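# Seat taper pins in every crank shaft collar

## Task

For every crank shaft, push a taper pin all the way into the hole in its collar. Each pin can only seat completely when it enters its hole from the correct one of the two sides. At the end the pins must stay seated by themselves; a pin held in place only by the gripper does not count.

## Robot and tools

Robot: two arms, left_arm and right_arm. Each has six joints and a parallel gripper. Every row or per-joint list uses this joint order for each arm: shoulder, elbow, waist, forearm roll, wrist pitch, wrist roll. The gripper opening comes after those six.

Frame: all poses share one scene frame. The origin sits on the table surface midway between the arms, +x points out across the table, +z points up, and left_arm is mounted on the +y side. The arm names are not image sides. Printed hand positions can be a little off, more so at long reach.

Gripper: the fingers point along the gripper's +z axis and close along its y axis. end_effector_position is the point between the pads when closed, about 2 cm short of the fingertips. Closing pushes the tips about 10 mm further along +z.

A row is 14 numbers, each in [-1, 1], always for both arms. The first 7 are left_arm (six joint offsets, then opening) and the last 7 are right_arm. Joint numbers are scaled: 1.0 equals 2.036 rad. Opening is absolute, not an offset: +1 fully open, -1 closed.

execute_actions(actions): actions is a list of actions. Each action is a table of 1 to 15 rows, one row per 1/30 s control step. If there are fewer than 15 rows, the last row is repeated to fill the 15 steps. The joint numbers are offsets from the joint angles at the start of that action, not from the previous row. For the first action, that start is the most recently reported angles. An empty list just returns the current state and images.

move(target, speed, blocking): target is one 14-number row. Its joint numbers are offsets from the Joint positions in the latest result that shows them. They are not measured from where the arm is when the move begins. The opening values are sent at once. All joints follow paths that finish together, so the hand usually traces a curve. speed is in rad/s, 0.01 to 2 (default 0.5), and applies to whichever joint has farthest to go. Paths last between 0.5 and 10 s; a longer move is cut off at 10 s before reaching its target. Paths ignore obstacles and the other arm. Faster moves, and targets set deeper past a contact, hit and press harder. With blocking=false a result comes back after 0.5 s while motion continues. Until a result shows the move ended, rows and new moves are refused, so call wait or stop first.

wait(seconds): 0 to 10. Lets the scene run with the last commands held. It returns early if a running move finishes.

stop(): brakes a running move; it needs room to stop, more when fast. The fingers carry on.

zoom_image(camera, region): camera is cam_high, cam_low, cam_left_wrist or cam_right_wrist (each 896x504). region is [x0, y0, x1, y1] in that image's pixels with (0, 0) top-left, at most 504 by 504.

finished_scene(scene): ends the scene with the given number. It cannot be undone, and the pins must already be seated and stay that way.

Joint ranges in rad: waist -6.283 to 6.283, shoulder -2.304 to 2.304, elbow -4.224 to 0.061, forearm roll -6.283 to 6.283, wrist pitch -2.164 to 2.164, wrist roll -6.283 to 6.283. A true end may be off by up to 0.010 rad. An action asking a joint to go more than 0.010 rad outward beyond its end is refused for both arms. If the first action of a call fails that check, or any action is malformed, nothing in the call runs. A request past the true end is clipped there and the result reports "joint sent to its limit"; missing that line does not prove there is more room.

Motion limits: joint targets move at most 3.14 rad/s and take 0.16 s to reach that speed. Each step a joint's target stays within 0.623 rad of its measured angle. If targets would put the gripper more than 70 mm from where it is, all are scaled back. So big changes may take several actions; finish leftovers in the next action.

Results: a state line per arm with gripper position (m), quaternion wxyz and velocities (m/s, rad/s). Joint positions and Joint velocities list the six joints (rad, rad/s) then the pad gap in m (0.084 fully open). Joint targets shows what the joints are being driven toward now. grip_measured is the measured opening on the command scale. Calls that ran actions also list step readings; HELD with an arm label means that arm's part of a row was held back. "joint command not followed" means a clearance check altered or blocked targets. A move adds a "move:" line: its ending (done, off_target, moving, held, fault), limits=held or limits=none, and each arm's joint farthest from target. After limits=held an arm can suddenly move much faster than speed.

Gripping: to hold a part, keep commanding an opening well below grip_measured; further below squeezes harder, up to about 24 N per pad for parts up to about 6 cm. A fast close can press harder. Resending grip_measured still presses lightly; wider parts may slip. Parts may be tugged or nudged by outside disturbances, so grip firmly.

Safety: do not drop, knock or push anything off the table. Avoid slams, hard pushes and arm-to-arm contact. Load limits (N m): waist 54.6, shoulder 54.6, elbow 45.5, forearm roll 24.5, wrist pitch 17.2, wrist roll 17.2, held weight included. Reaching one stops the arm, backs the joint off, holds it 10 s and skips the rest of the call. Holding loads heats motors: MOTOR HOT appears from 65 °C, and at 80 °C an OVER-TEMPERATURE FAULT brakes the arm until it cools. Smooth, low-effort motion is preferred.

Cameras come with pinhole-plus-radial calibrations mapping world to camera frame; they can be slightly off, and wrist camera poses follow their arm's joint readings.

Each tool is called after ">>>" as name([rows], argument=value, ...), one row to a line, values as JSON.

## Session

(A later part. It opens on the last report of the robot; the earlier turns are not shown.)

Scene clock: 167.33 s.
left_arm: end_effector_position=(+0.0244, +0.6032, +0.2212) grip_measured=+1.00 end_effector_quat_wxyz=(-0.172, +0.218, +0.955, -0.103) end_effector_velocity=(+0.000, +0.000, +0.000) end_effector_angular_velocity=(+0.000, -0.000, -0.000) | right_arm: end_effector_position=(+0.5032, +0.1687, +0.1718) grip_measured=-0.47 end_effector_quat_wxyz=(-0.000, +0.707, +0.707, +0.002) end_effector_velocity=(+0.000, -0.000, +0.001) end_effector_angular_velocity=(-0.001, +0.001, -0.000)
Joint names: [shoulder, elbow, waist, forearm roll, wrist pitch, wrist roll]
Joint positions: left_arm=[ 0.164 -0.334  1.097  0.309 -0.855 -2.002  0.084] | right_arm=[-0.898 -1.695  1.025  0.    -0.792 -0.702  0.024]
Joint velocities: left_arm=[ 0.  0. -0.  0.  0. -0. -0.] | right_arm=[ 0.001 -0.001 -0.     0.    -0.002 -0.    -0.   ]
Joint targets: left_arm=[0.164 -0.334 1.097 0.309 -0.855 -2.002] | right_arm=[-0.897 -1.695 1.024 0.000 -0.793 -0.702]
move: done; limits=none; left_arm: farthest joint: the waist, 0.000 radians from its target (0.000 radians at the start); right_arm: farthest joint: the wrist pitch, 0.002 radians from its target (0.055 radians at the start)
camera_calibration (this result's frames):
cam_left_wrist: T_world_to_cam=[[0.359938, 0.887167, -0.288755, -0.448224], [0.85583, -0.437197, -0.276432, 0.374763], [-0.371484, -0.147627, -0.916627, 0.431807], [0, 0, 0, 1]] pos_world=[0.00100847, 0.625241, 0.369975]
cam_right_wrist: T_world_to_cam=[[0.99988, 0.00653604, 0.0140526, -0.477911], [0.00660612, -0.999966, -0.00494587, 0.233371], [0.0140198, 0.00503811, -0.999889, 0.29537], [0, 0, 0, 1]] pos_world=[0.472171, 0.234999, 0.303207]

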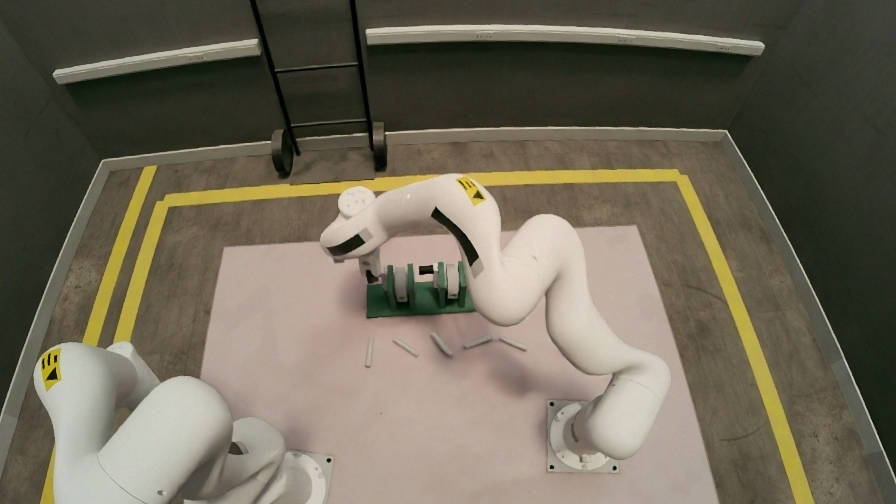

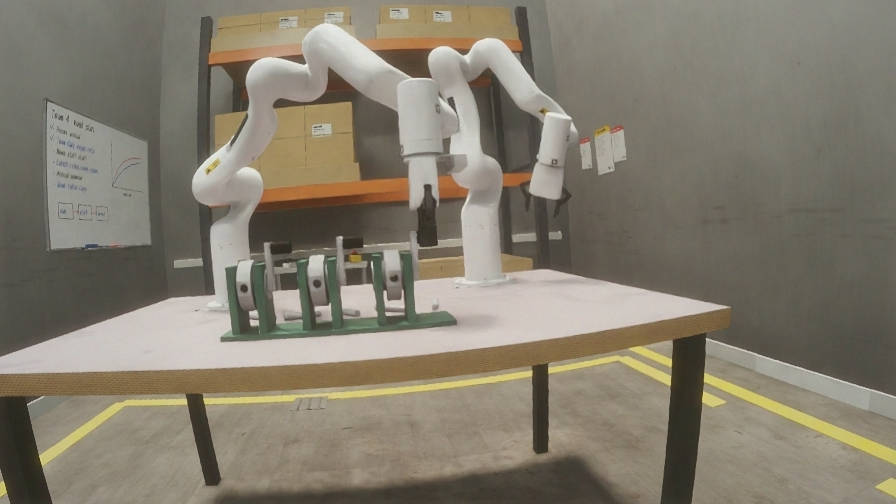

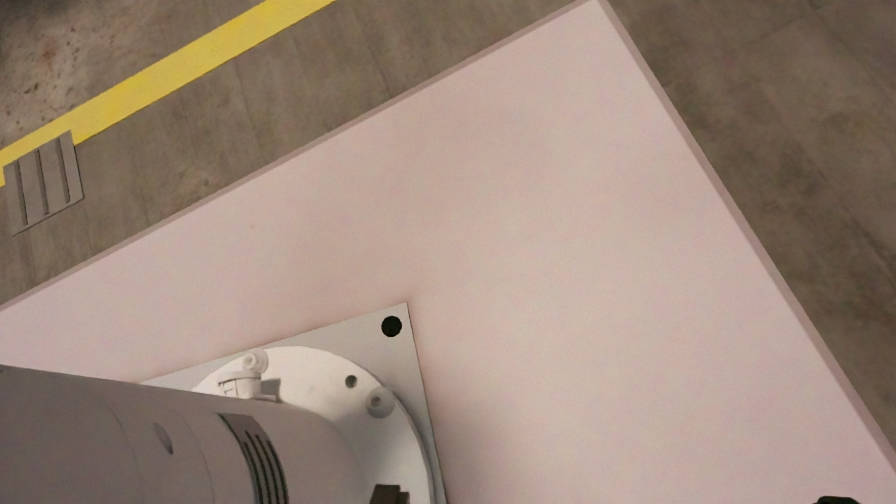

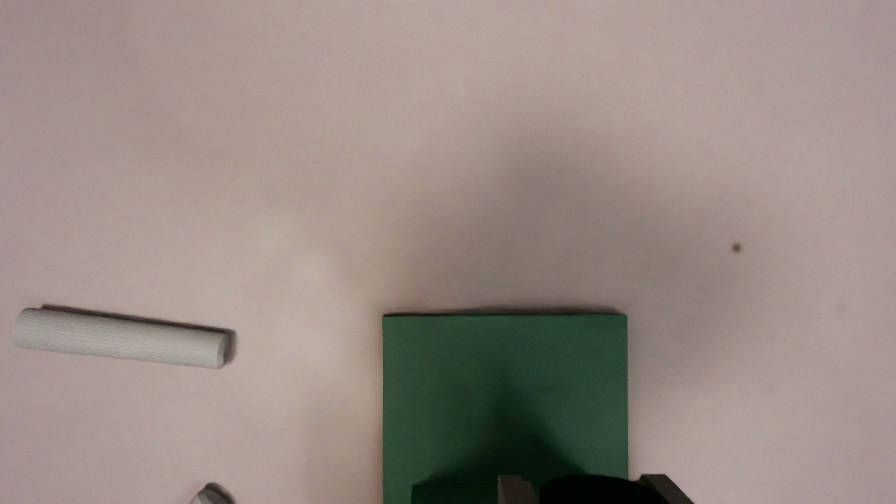

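>>> execute_actions([
  [[0,0,0,0,0,0,1,0,0,0,0,0,0,0.2]],
])

>>> move(target=[0,0,0,0,0,0,1,0.04,-0.0223,0,0,-0.0648,0,0.2], speed=0.3)

>>> move(target=[0,0,0,0,0,0,1,0.1024,0.1643,0.1371,0,0.0619,0.9622,0], speed=1.0)

>>> move(target=[0,0,0,0,0,0,1,-0.1684,0.0106,0,0,0.179,0,0], speed=0.25)

>>> execute_actions([
  [[0,0,0,0,0,0,1,0,0,0,0,0,0,-0.45]],
  [[0,0,0,0,0,0,1,0,0,0,0,0,0,-1]],
  [[0,0,0,0,0,0,1,0,0,0,0,0,0,-1]],
])

>>> move(target=[0,0,0,0,0,0,1,0.139,0.1191,-0.0842,0,-0.0198,-0.1382,-1], speed=0.25)

Scene clock: 192.03 s.
left_arm: end_effector_position=(+0.0244, +0.6032, +0.2212) grip_measured=+1.00 end_effector_quat_wxyz=(-0.172, +0.218, +0.955, -0.103) end_effector_velocity=(+0.000, -0.000, -0.000) end_effector_angular_velocity=(+0.000, -0.001, +0.002) | right_arm: end_effector_position=(+0.5033, +0.1687, +0.1721) grip_measured=+0.19 end_effector_quat_wxyz=(-0.000, +0.707, +0.707, +0.002) end_effector_velocity=(-0.001, -0.000, -0.003) end_effector_angular_velocity=(-0.001, +0.002, +0.001)
Joint names: [shoulder, elbow, waist, forearm roll, wrist pitch, wrist roll]
Joint positions: left_arm=[ 0.164 -0.334  1.097  0.309 -0.855 -2.002  0.084] | right_arm=[-0.898 -1.695  1.024  0.    -0.792 -0.702  0.052]
Joint velocities: left_arm=[ 0.     0.     0.    -0.002  0.001  0.    -0.   ] | right_arm=[-0.003  0.002  0.001  0.001  0.003 -0.001  0.   ]
Joint targets: left_arm=[0.164 -0.334 1.097 0.309 -0.855 -2.002] | right_arm=[-0.898 -1.695 1.025 0.000 -0.792 -0.702]
Step readings (joint positions):
0: left_arm=[0.164 -0.334 1.097 0.309 -0.855 -2.002] | right_arm=[-0.898 -1.695 1.024 0.000 -0.794 -0.702]
1: left_arm=[0.164 -0.334 1.097 0.309 -0.855 -2.002] | right_arm=[-0.897 -1.695 1.024 -0.000 -0.794 -0.702]
2: left_arm=[0.164 -0.334 1.097 0.309 -0.855 -2.002] | right_arm=[-0.896 -1.697 1.024 -0.000 -0.795 -0.702]
4: left_arm=[0.164 -0.334 1.097 0.309 -0.855 -2.002] | right_arm=[-0.895 -1.698 1.024 -0.001 -0.795 -0.702]
8: left_arm=[0.164 -0.334 1.097 0.309 -0.855 -2.002] | right_arm=[-0.897 -1.696 1.024 -0.000 -0.793 -0.702]
15: Joint positions above
camera_calibration (this result's frames):
cam_left_wrist: T_world_to_cam=[[0.359938, 0.887167, -0.288755, -0.448224], [0.85583, -0.437197, -0.276432, 0.374763], [-0.371485, -0.147627, -0.916627, 0.431807], [0, 0, 0, 1]] pos_world=[0.00100844, 0.625241, 0.369975]
cam_right_wrist: T_world_to_cam=[[0.999878, 0.00652414, 0.0141886, -0.478031], [0.00659603, -0.999966, -0.00502544, 0.233394], [0.0141553, 0.00511842, -0.999887, 0.29555], [0, 0, 0, 1]] pos_world=[0.47225, 0.234992, 0.303472]

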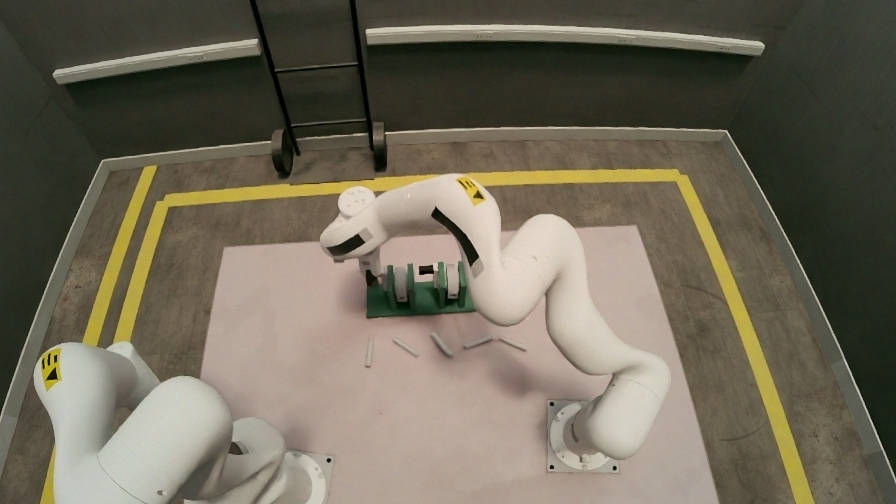

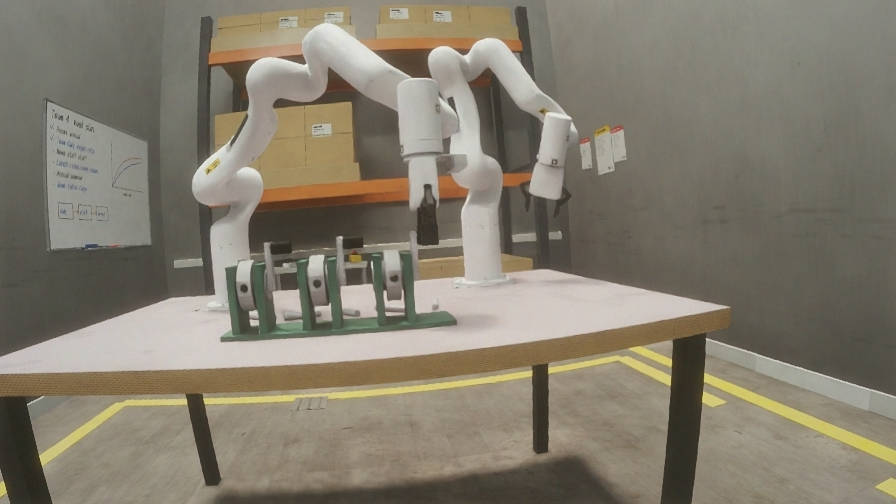

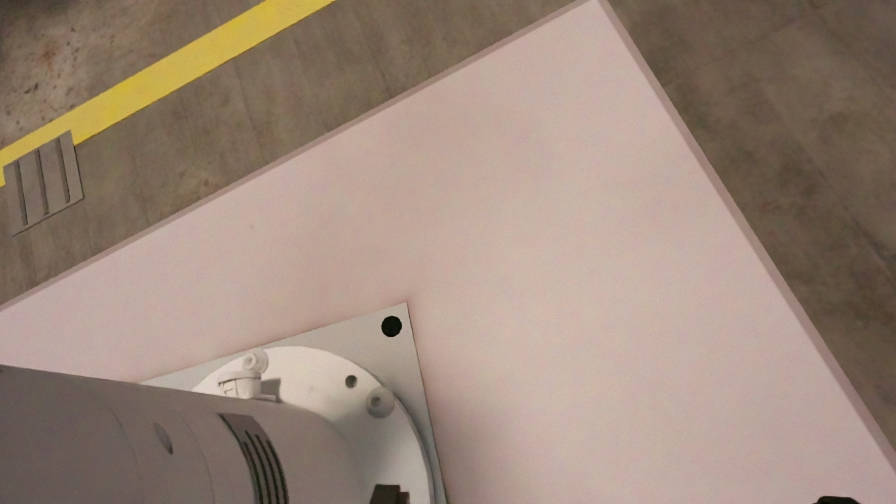

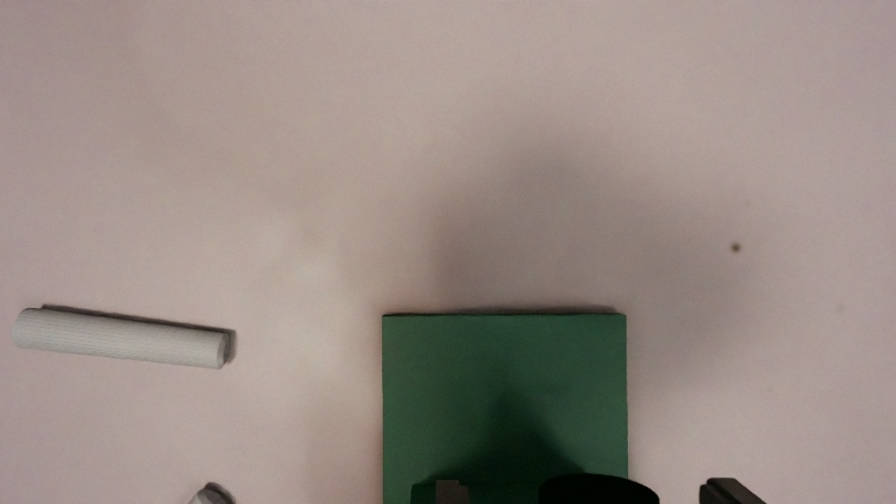

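Scene clock: 192.83 s.
left_arm: end_effector_position=(+0.0244, +0.6032, +0.2212) grip_measured=+1.00 end_effector_quat_wxyz=(-0.172, +0.218, +0.955, -0.103) end_effector_velocity=(+0.000, +0.000, -0.000) end_effector_angular_velocity=(+0.001, -0.001, +0.000) | right_arm: end_effector_position=(+0.5024, +0.1676, +0.2488) grip_measured=+0.19 end_effector_quat_wxyz=(-0.000, +0.707, +0.707, -0.001) end_effector_velocity=(+0.001, +0.001, +0.004) end_effector_angular_velocity=(+0.006, -0.005, -0.000)
Joint names: [shoulder, elbow, waist, forearm roll, wrist pitch, wrist roll]
Joint positions: left_arm=[ 0.164 -0.334  1.097  0.309 -0.855 -2.002  0.084] | right_arm=[-0.817 -1.74   1.024  0.    -0.924 -0.702  0.052]
Joint velocities: left_arm=[ 0.     0.     0.001  0.     0.002 -0.    -0.   ] | right_arm=[ 0.004 -0.003 -0.     0.     0.001 -0.     0.   ]
Joint targets: left_arm=[0.164 -0.334 1.097 0.309 -0.855 -2.002] | right_arm=[-0.817 -1.740 1.024 0.000 -0.924 -0.702]
move: done; limits=none; left_arm: farthest joint: the waist, 0.000 radians from its target (0.000 radians at the start); right_arm: farthest joint: the shoulder, 0.001 radians from its target (0.081 radians at the start)
camera_calibration (this result's frames):
cam_left_wrist: T_world_to_cam=[[0.359938, 0.887167, -0.288755, -0.448224], [0.85583, -0.437197, -0.276432, 0.374763], [-0.371484, -0.147627, -0.916627, 0.431807], [0, 0, 0, 1]] pos_world=[0.00100846, 0.625241, 0.369975]
cam_right_wrist: T_world_to_cam=[[0.999925, 0.00660288, 0.0102991, -0.477261], [0.00660829, -0.999978, -0.000490826, 0.231564], [0.0102956, 0.000558849, -0.999947, 0.375035], [0, 0, 0, 1]] pos_world=[0.471834, 0.2345, 0.380044]

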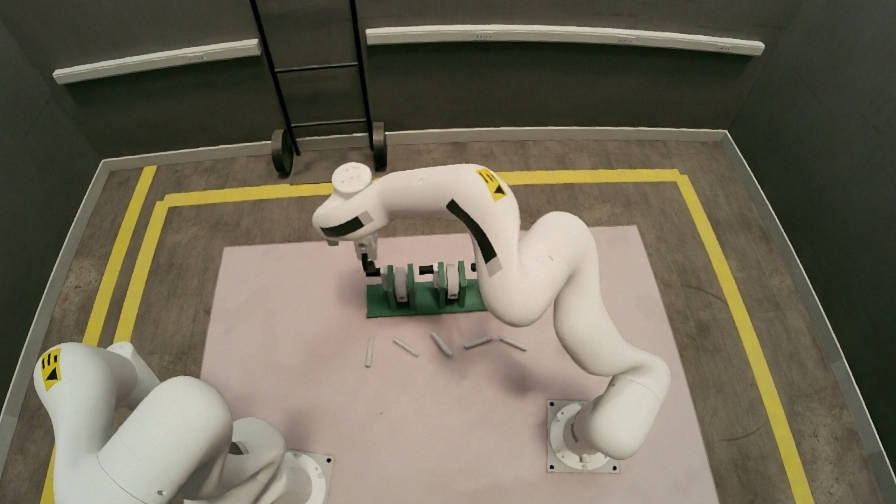

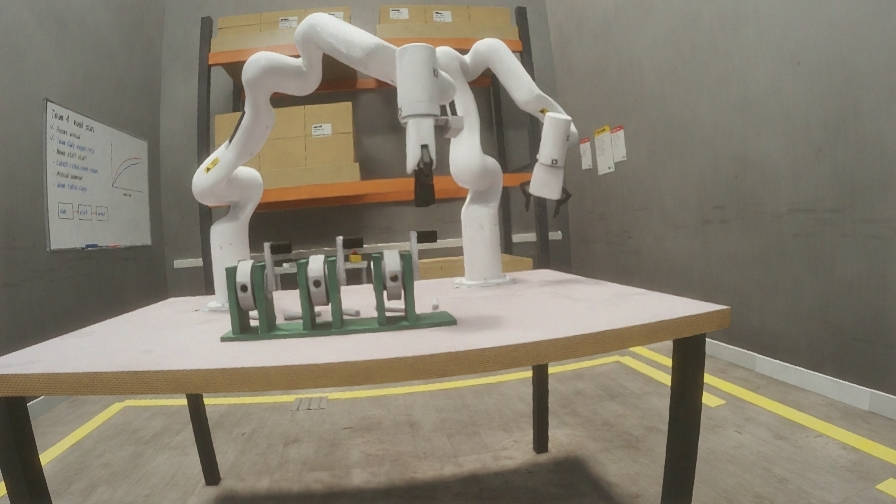

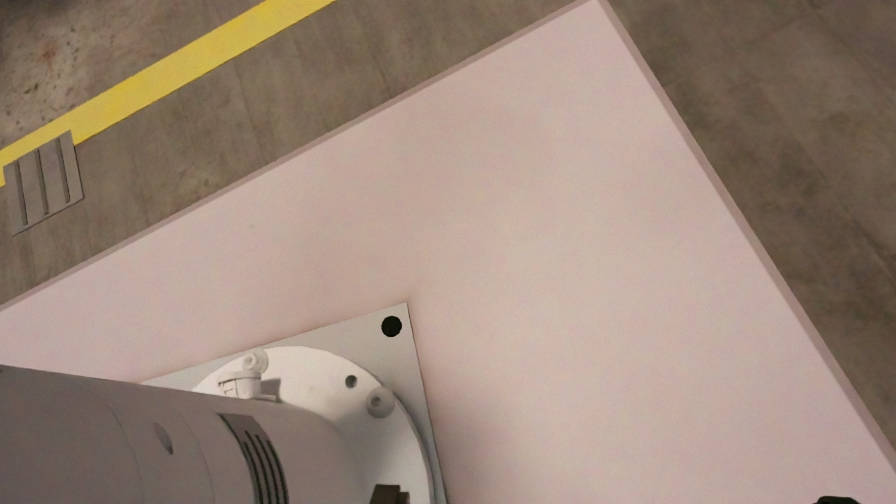

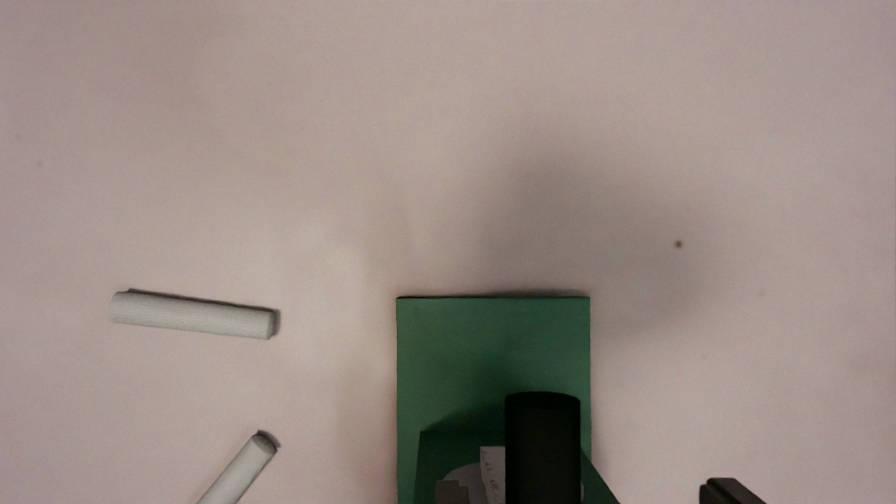

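Scene clock: 195.33 s.
left_arm: end_effector_position=(+0.0244, +0.6032, +0.2212) grip_measured=+1.00 end_effector_quat_wxyz=(-0.172, +0.218, +0.955, -0.103) end_effector_velocity=(+0.000, +0.000, +0.000) end_effector_angular_velocity=(+0.001, -0.001, -0.001) | right_arm: end_effector_position=(+0.3007, +0.1989, +0.2489) grip_measured=-0.01 end_effector_quat_wxyz=(+0.000, +0.999, -0.055, -0.000) end_effector_velocity=(-0.001, +0.000, +0.000) end_effector_angular_velocity=(-0.000, +0.000, -0.001)
Joint names: [shoulder, elbow, waist, forearm roll, wrist pitch, wrist roll]
Joint positions: left_arm=[ 0.164 -0.334  1.097  0.309 -0.855 -2.002  0.084] | right_arm=[-0.609 -1.406  1.303  0.    -0.798  1.256  0.044]
Joint velocities: left_arm=[ 0.001  0.    -0.     0.001  0.    -0.    -0.   ] | right_arm=[ 0.001  0.     0.001  0.    -0.001  0.002  0.   ]
Joint targets: left_arm=[0.164 -0.334 1.097 0.309 -0.855 -2.002] | right_arm=[-0.609 -1.405 1.304 0.000 -0.798 1.257]
move: done; limits=none; left_arm: farthest joint: the waist, 0.000 radians from its target (0.000 radians at the start); right_arm: farthest joint: the waist, 0.000 radians from its target (0.279 radians at the start)
camera_calibration (this result's frames):
cam_left_wrist: T_world_to_cam=[[0.359938, 0.887167, -0.288755, -0.448224], [0.85583, -0.437197, -0.276432, 0.374764], [-0.371484, -0.147627, -0.916627, 0.431807], [0, 0, 0, 1]] pos_world=[0.00100847, 0.625241, 0.369976]
cam_right_wrist: T_world_to_cam=[[-0.102002, -0.994711, 0.0120731, 0.254212], [-0.994784, 0.102, -0.000834559, 0.346174], [-0.000401302, -0.0120952, -0.999927, 0.382905], [0, 0, 0, 1]] pos_world=[0.370453, 0.222189, 0.380097]

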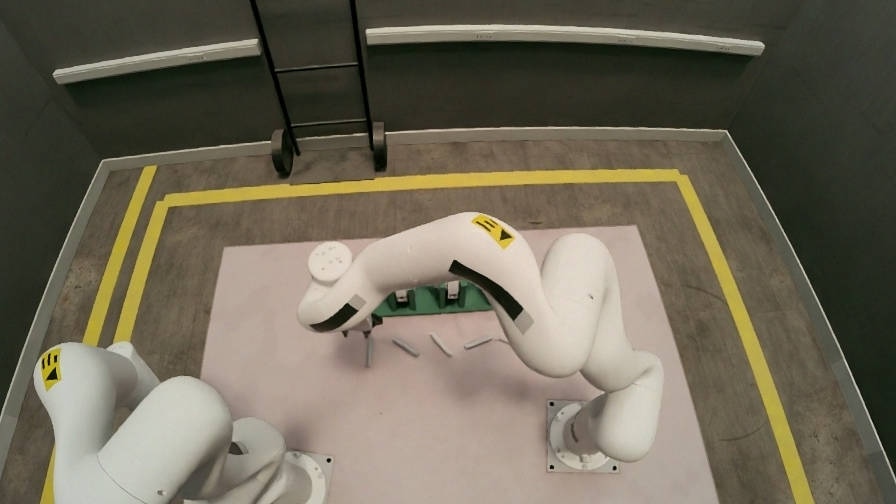

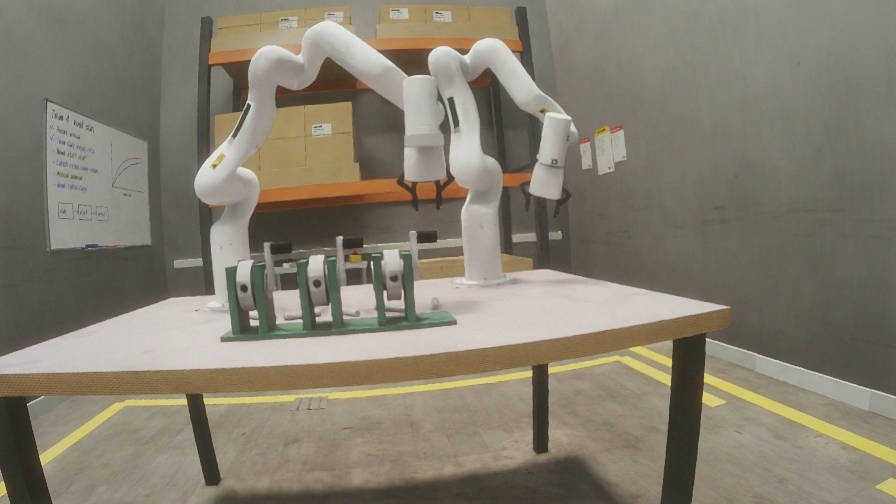

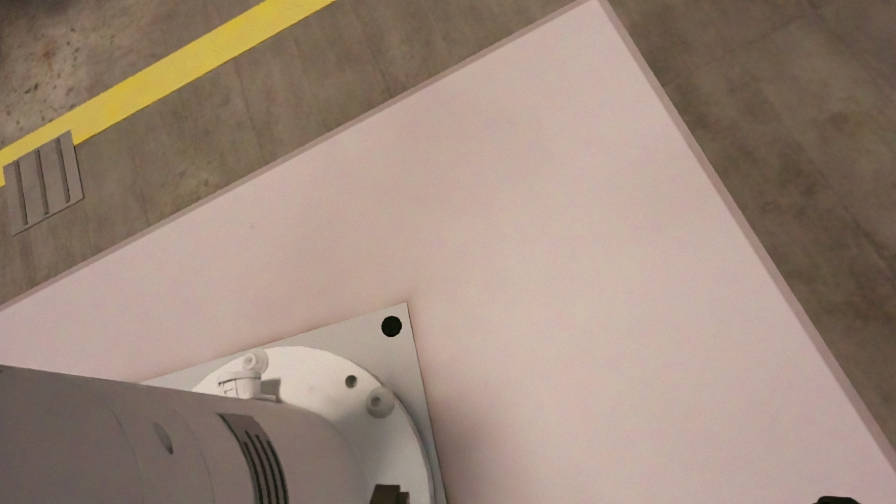

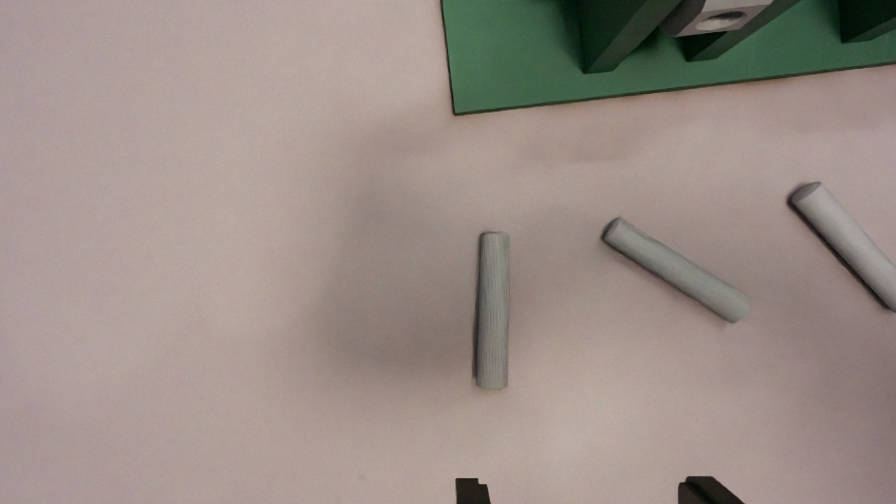

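Scene clock: 197.17 s.
left_arm: end_effector_position=(+0.0244, +0.6032, +0.2212) grip_measured=+1.00 end_effector_quat_wxyz=(-0.172, +0.218, +0.955, -0.103) end_effector_velocity=(-0.000, +0.000, -0.000) end_effector_angular_velocity=(+0.000, +0.000, -0.001) | right_arm: end_effector_position=(+0.3008, +0.1990, +0.0224) grip_measured=-0.01 end_effector_quat_wxyz=(+0.000, +0.999, -0.055, -0.000) end_effector_velocity=(-0.000, -0.001, -0.001) end_effector_angular_velocity=(-0.002, +0.001, +0.000)
Joint names: [shoulder, elbow, waist, forearm roll, wrist pitch, wrist roll]
Joint positions: left_arm=[ 0.164 -0.334  1.097  0.309 -0.855 -2.002  0.084] | right_arm=[-0.951 -1.384  1.303  0.    -0.434  1.256  0.044]
Joint velocities: left_arm=[-0.     0.    -0.     0.001  0.001 -0.     0.   ] | right_arm=[-0.     0.002 -0.    -0.     0.001 -0.    -0.   ]
Joint targets: left_arm=[0.164 -0.334 1.097 0.309 -0.855 -2.002] | right_arm=[-0.952 -1.384 1.303 0.000 -0.433 1.256]
move: done; limits=none; left_arm: farthest joint: the waist, 0.000 radians from its target (0.000 radians at the start); right_arm: farthest joint: the shoulder, 0.001 radians from its target (0.343 radians at the start)
camera_calibration (this result's frames):
cam_left_wrist: T_world_to_cam=[[0.359937, 0.887167, -0.288755, -0.448224], [0.85583, -0.437196, -0.276432, 0.374763], [-0.371484, -0.147627, -0.916627, 0.431807], [0, 0, 0, 1]] pos_world=[0.00100846, 0.625241, 0.369975]
cam_right_wrist: T_world_to_cam=[[-0.102036, -0.994716, 0.0113174, 0.257098], [-0.994781, 0.102029, -0.00112006, 0.346034], [-0.0000405687, -0.0113726, -0.999935, 0.156108], [0, 0, 0, 1]] pos_world=[0.370467, 0.222209, 0.153576]

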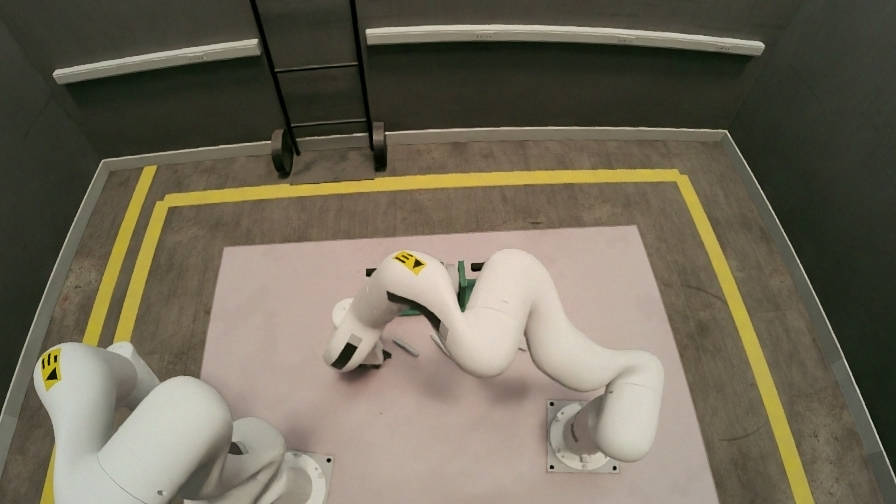

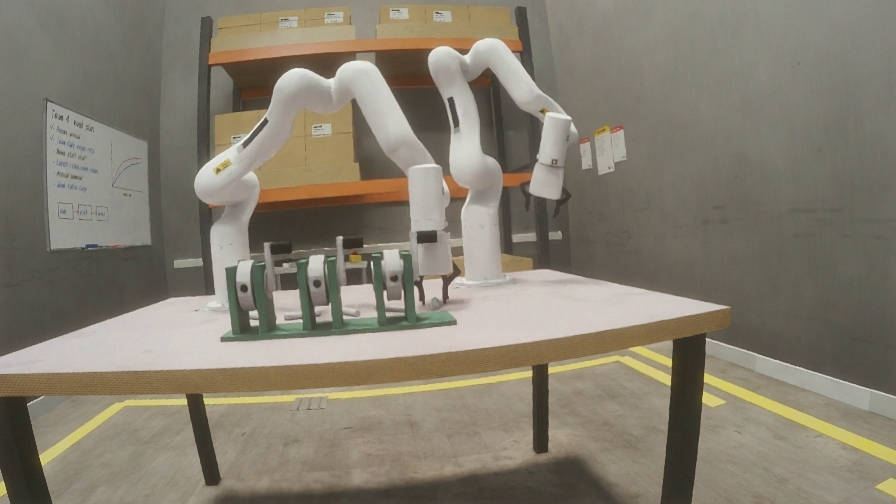

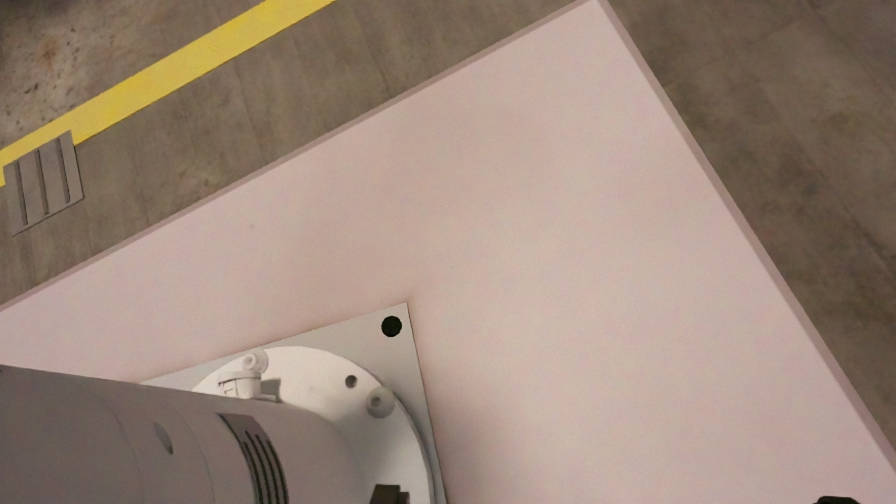

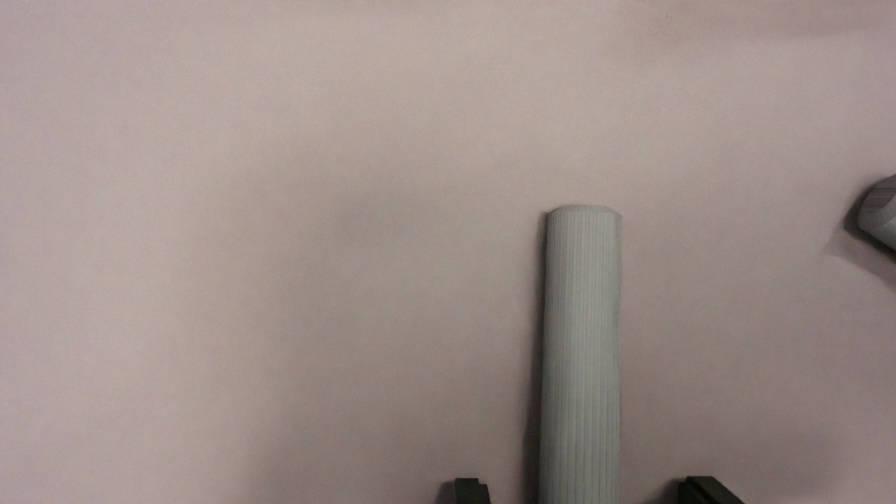

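Scene clock: 198.67 s.
left_arm: end_effector_position=(+0.0244, +0.6032, +0.2212) grip_measured=+1.00 end_effector_quat_wxyz=(-0.172, +0.218, +0.955, -0.103) end_effector_velocity=(+0.000, -0.000, -0.000) end_effector_angular_velocity=(+0.000, -0.001, -0.000) | right_arm: end_effector_position=(+0.3008, +0.1990, +0.0224) grip_measured=-0.61 end_effector_quat_wxyz=(+0.000, +0.999, -0.055, -0.000) end_effector_velocity=(+0.000, -0.000, -0.000) end_effector_angular_velocity=(-0.000, +0.000, -0.001)
Joint names: [shoulder, elbow, waist, forearm roll, wrist pitch, wrist roll]
Joint positions: left_arm=[ 0.164 -0.334  1.097  0.309 -0.855 -2.002  0.084] | right_arm=[-0.951 -1.384  1.303  0.    -0.434  1.256  0.017]
Joint velocities: left_arm=[ 0.     0.    -0.001 -0.     0.001 -0.    -0.   ] | right_arm=[-0.     0.001 -0.001  0.     0.001  0.     0.   ]
Joint targets: left_arm=[0.164 -0.334 1.097 0.309 -0.855 -2.002] | right_arm=[-0.951 -1.384 1.303 0.000 -0.434 1.256]
Step readings (joint positions; steps 1 to 15: 1st action; 16 to 30: 2nd action; 31 to 45: 3rd action):
0: left_arm=[0.164 -0.334 1.097 0.309 -0.855 -2.002] | right_arm=[-0.951 -1.384 1.303 0.000 -0.434 1.256]
1: left_arm=[0.164 -0.334 1.097 0.309 -0.855 -2.002] | right_arm=[-0.951 -1.384 1.303 0.000 -0.434 1.256]
2: left_arm=[0.164 -0.334 1.097 0.309 -0.855 -2.002] | right_arm=[-0.951 -1.384 1.303 0.000 -0.434 1.256]
4: left_arm=[0.164 -0.334 1.097 0.309 -0.855 -2.002] | right_arm=[-0.951 -1.384 1.303 0.000 -0.434 1.256]
8: left_arm=[0.164 -0.334 1.097 0.309 -0.855 -2.002] | right_arm=[-0.951 -1.384 1.303 0.000 -0.434 1.256]
15: left_arm=[0.164 -0.334 1.097 0.309 -0.855 -2.002] | right_arm=[-0.951 -1.384 1.303 0.000 -0.434 1.256]
16: left_arm=[0.164 -0.334 1.097 0.309 -0.855 -2.002] | right_arm=[-0.951 -1.384 1.303 0.000 -0.433 1.256]
17: left_arm=[0.164 -0.334 1.097 0.309 -0.855 -2.002] | right_arm=[-0.951 -1.384 1.303 0.000 -0.434 1.256]
19: left_arm=[0.164 -0.334 1.097 0.309 -0.855 -2.002] | right_arm=[-0.951 -1.384 1.303 0.000 -0.434 1.256]
23: left_arm=[0.164 -0.334 1.097 0.309 -0.855 -2.002] | right_arm=[-0.951 -1.384 1.303 0.000 -0.433 1.256]
30: left_arm=[0.164 -0.334 1.097 0.309 -0.855 -2.002] | right_arm=[-0.951 -1.384 1.303 0.000 -0.434 1.256]
31: left_arm=[0.164 -0.334 1.097 0.309 -0.855 -2.002] | right_arm=[-0.951 -1.384 1.303 0.000 -0.434 1.256]
32: left_arm=[0.164 -0.334 1.097 0.309 -0.855 -2.002] | right_arm=[-0.951 -1.384 1.303 0.000 -0.434 1.256]
34: left_arm=[0.164 -0.334 1.097 0.309 -0.855 -2.002] | right_arm=[-0.951 -1.384 1.303 0.000 -0.434 1.256]
38: left_arm=[0.164 -0.334 1.097 0.309 -0.855 -2.002] | right_arm=[-0.951 -1.384 1.303 0.000 -0.434 1.256]
45: Joint positions above
camera_calibration (this result's frames):
cam_left_wrist: T_world_to_cam=[[0.359937, 0.887167, -0.288755, -0.448224], [0.85583, -0.437196, -0.276432, 0.374763], [-0.371484, -0.147627, -0.916627, 0.431807], [0, 0, 0, 1]] pos_world=[0.00100851, 0.625241, 0.369976]
cam_right_wrist: T_world_to_cam=[[-0.102039, -0.994717, 0.0112445, 0.257132], [-0.99478, 0.102032, -0.00114422, 0.346045], [-0.0000091358, -0.0113026, -0.999936, 0.156119], [0, 0, 0, 1]] pos_world=[0.370478, 0.22223, 0.153614]

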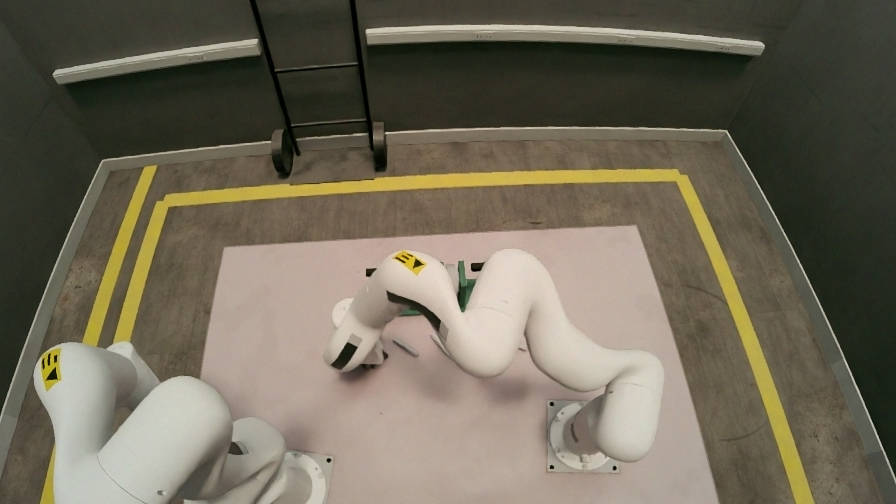

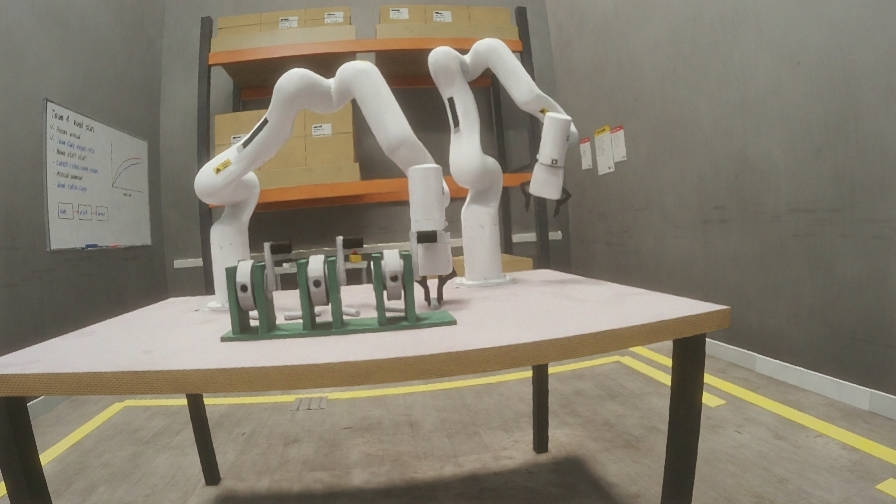

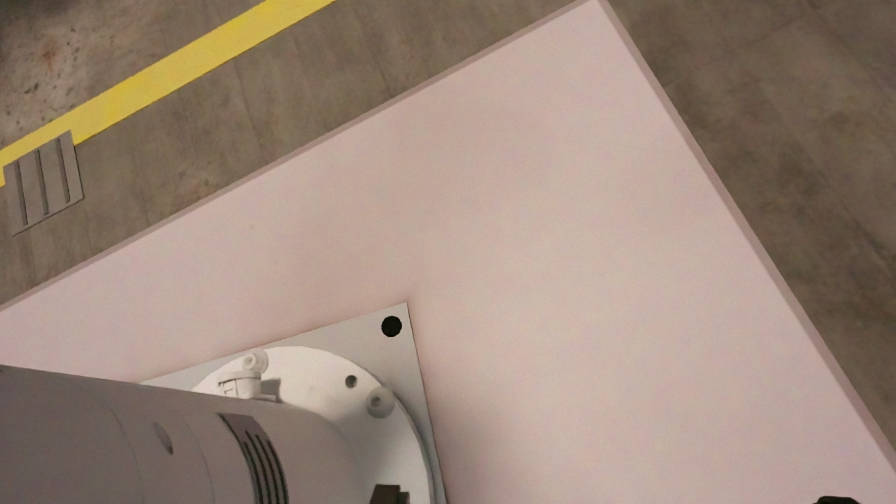

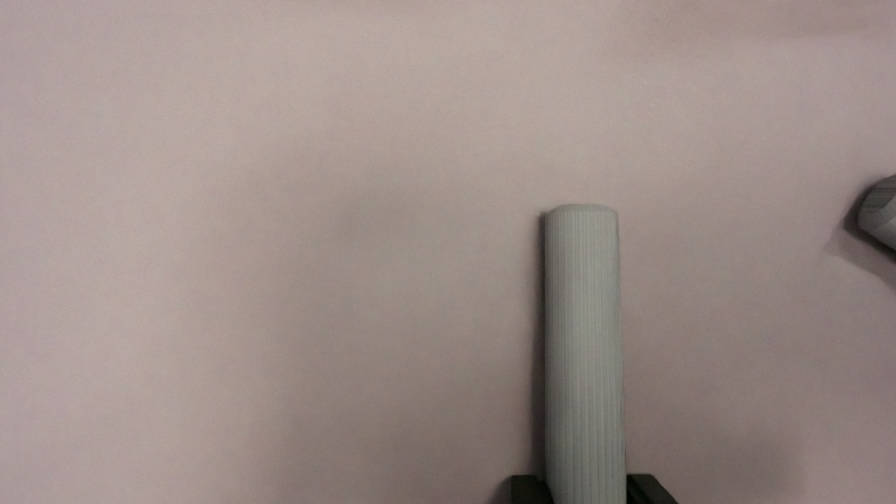

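Scene clock: 200.17 s.
left_arm: end_effector_position=(+0.0244, +0.6032, +0.2212) grip_measured=+1.00 end_effector_quat_wxyz=(-0.172, +0.218, +0.955, -0.103) end_effector_velocity=(+0.000, -0.000, -0.000) end_effector_angular_velocity=(-0.001, -0.000, +0.001) | right_arm: end_effector_position=(+0.3598, +0.0941, +0.1148) grip_measured=-0.61 end_effector_quat_wxyz=(+0.000, +1.000, +0.000, -0.000) end_effector_velocity=(+0.000, +0.000, +0.001) end_effector_angular_velocity=(+0.001, -0.001, -0.000)
Joint names: [shoulder, elbow, waist, forearm roll, wrist pitch, wrist roll]
Joint positions: left_arm=[ 0.164 -0.334  1.097  0.309 -0.855 -2.002  0.084] | right_arm=[-0.668 -1.142  1.132  0.    -0.474  0.975  0.017]
Joint velocities: left_arm=[-0.001 -0.     0.    -0.001  0.    -0.     0.   ] | right_arm=[ 0.002 -0.    -0.    -0.    -0.001  0.    -0.   ]
Joint targets: left_arm=[0.164 -0.334 1.097 0.309 -0.855 -2.002] | right_arm=[-0.668 -1.142 1.132 0.000 -0.474 0.975]
move: done; limits=none; left_arm: farthest joint: the waist, 0.000 radians from its target (0.000 radians at the start); right_arm: farthest joint: the waist, 0.001 radians from its target (0.172 radians at the start)
camera_calibration (this result's frames):
cam_left_wrist: T_world_to_cam=[[0.359937, 0.887167, -0.288755, -0.448224], [0.85583, -0.437197, -0.276432, 0.374763], [-0.371484, -0.147627, -0.916627, 0.431807], [0, 0, 0, 1]] pos_world=[0.00100848, 0.625241, 0.369976]
cam_right_wrist: T_world_to_cam=[[0.00787029, -0.999905, 0.0112739, 0.118705], [-0.999968, -0.00788259, -0.00104706, 0.427812], [0.00113583, -0.0112653, -0.999936, 0.246949], [0, 0, 0, 1]] pos_world=[0.426584, 0.124848, 0.246043]

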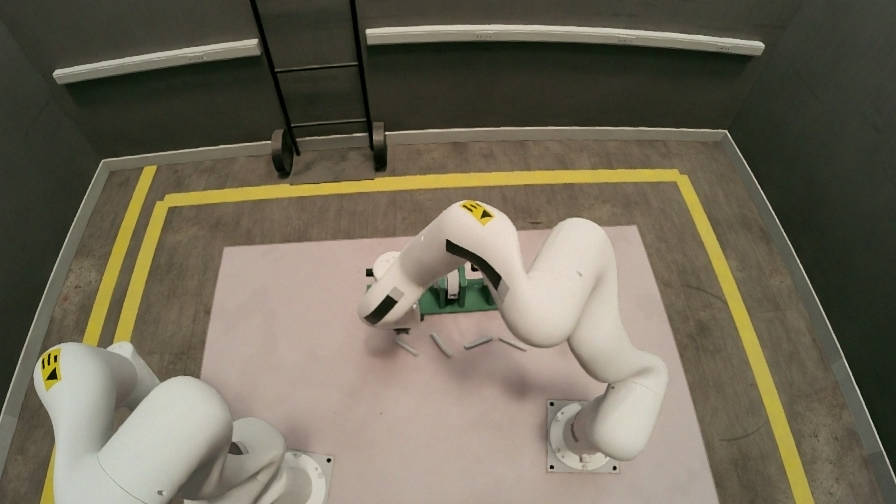

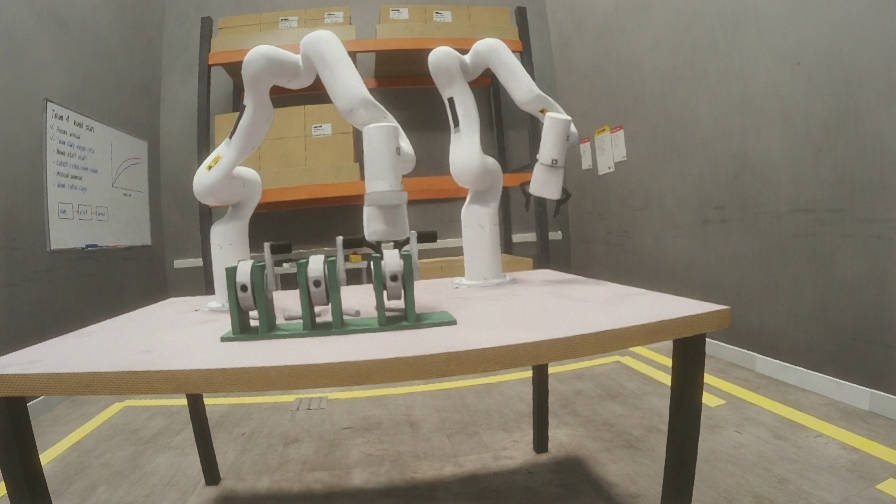

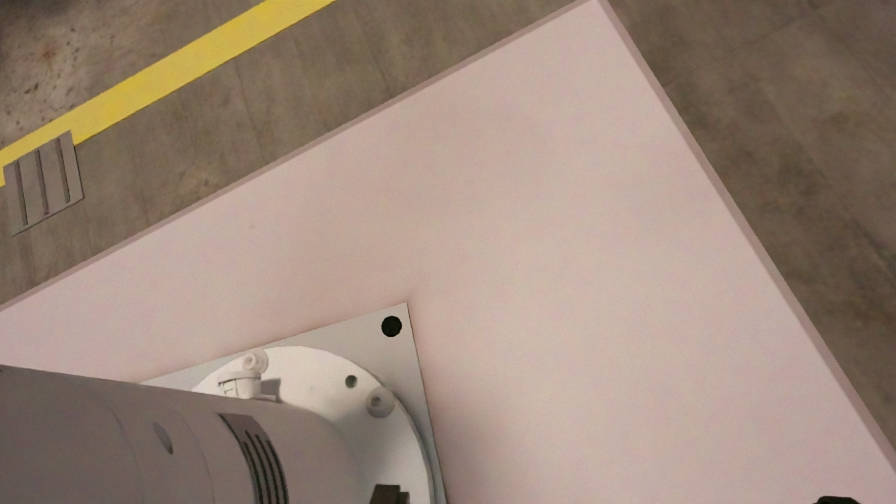

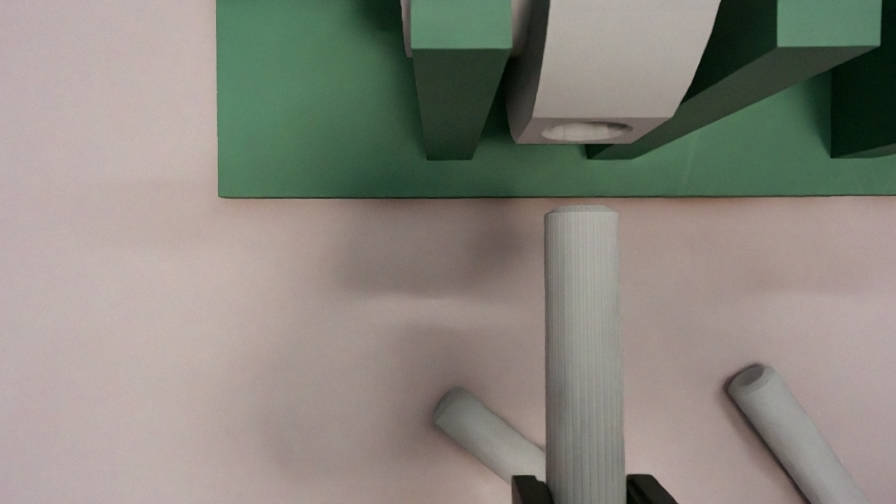

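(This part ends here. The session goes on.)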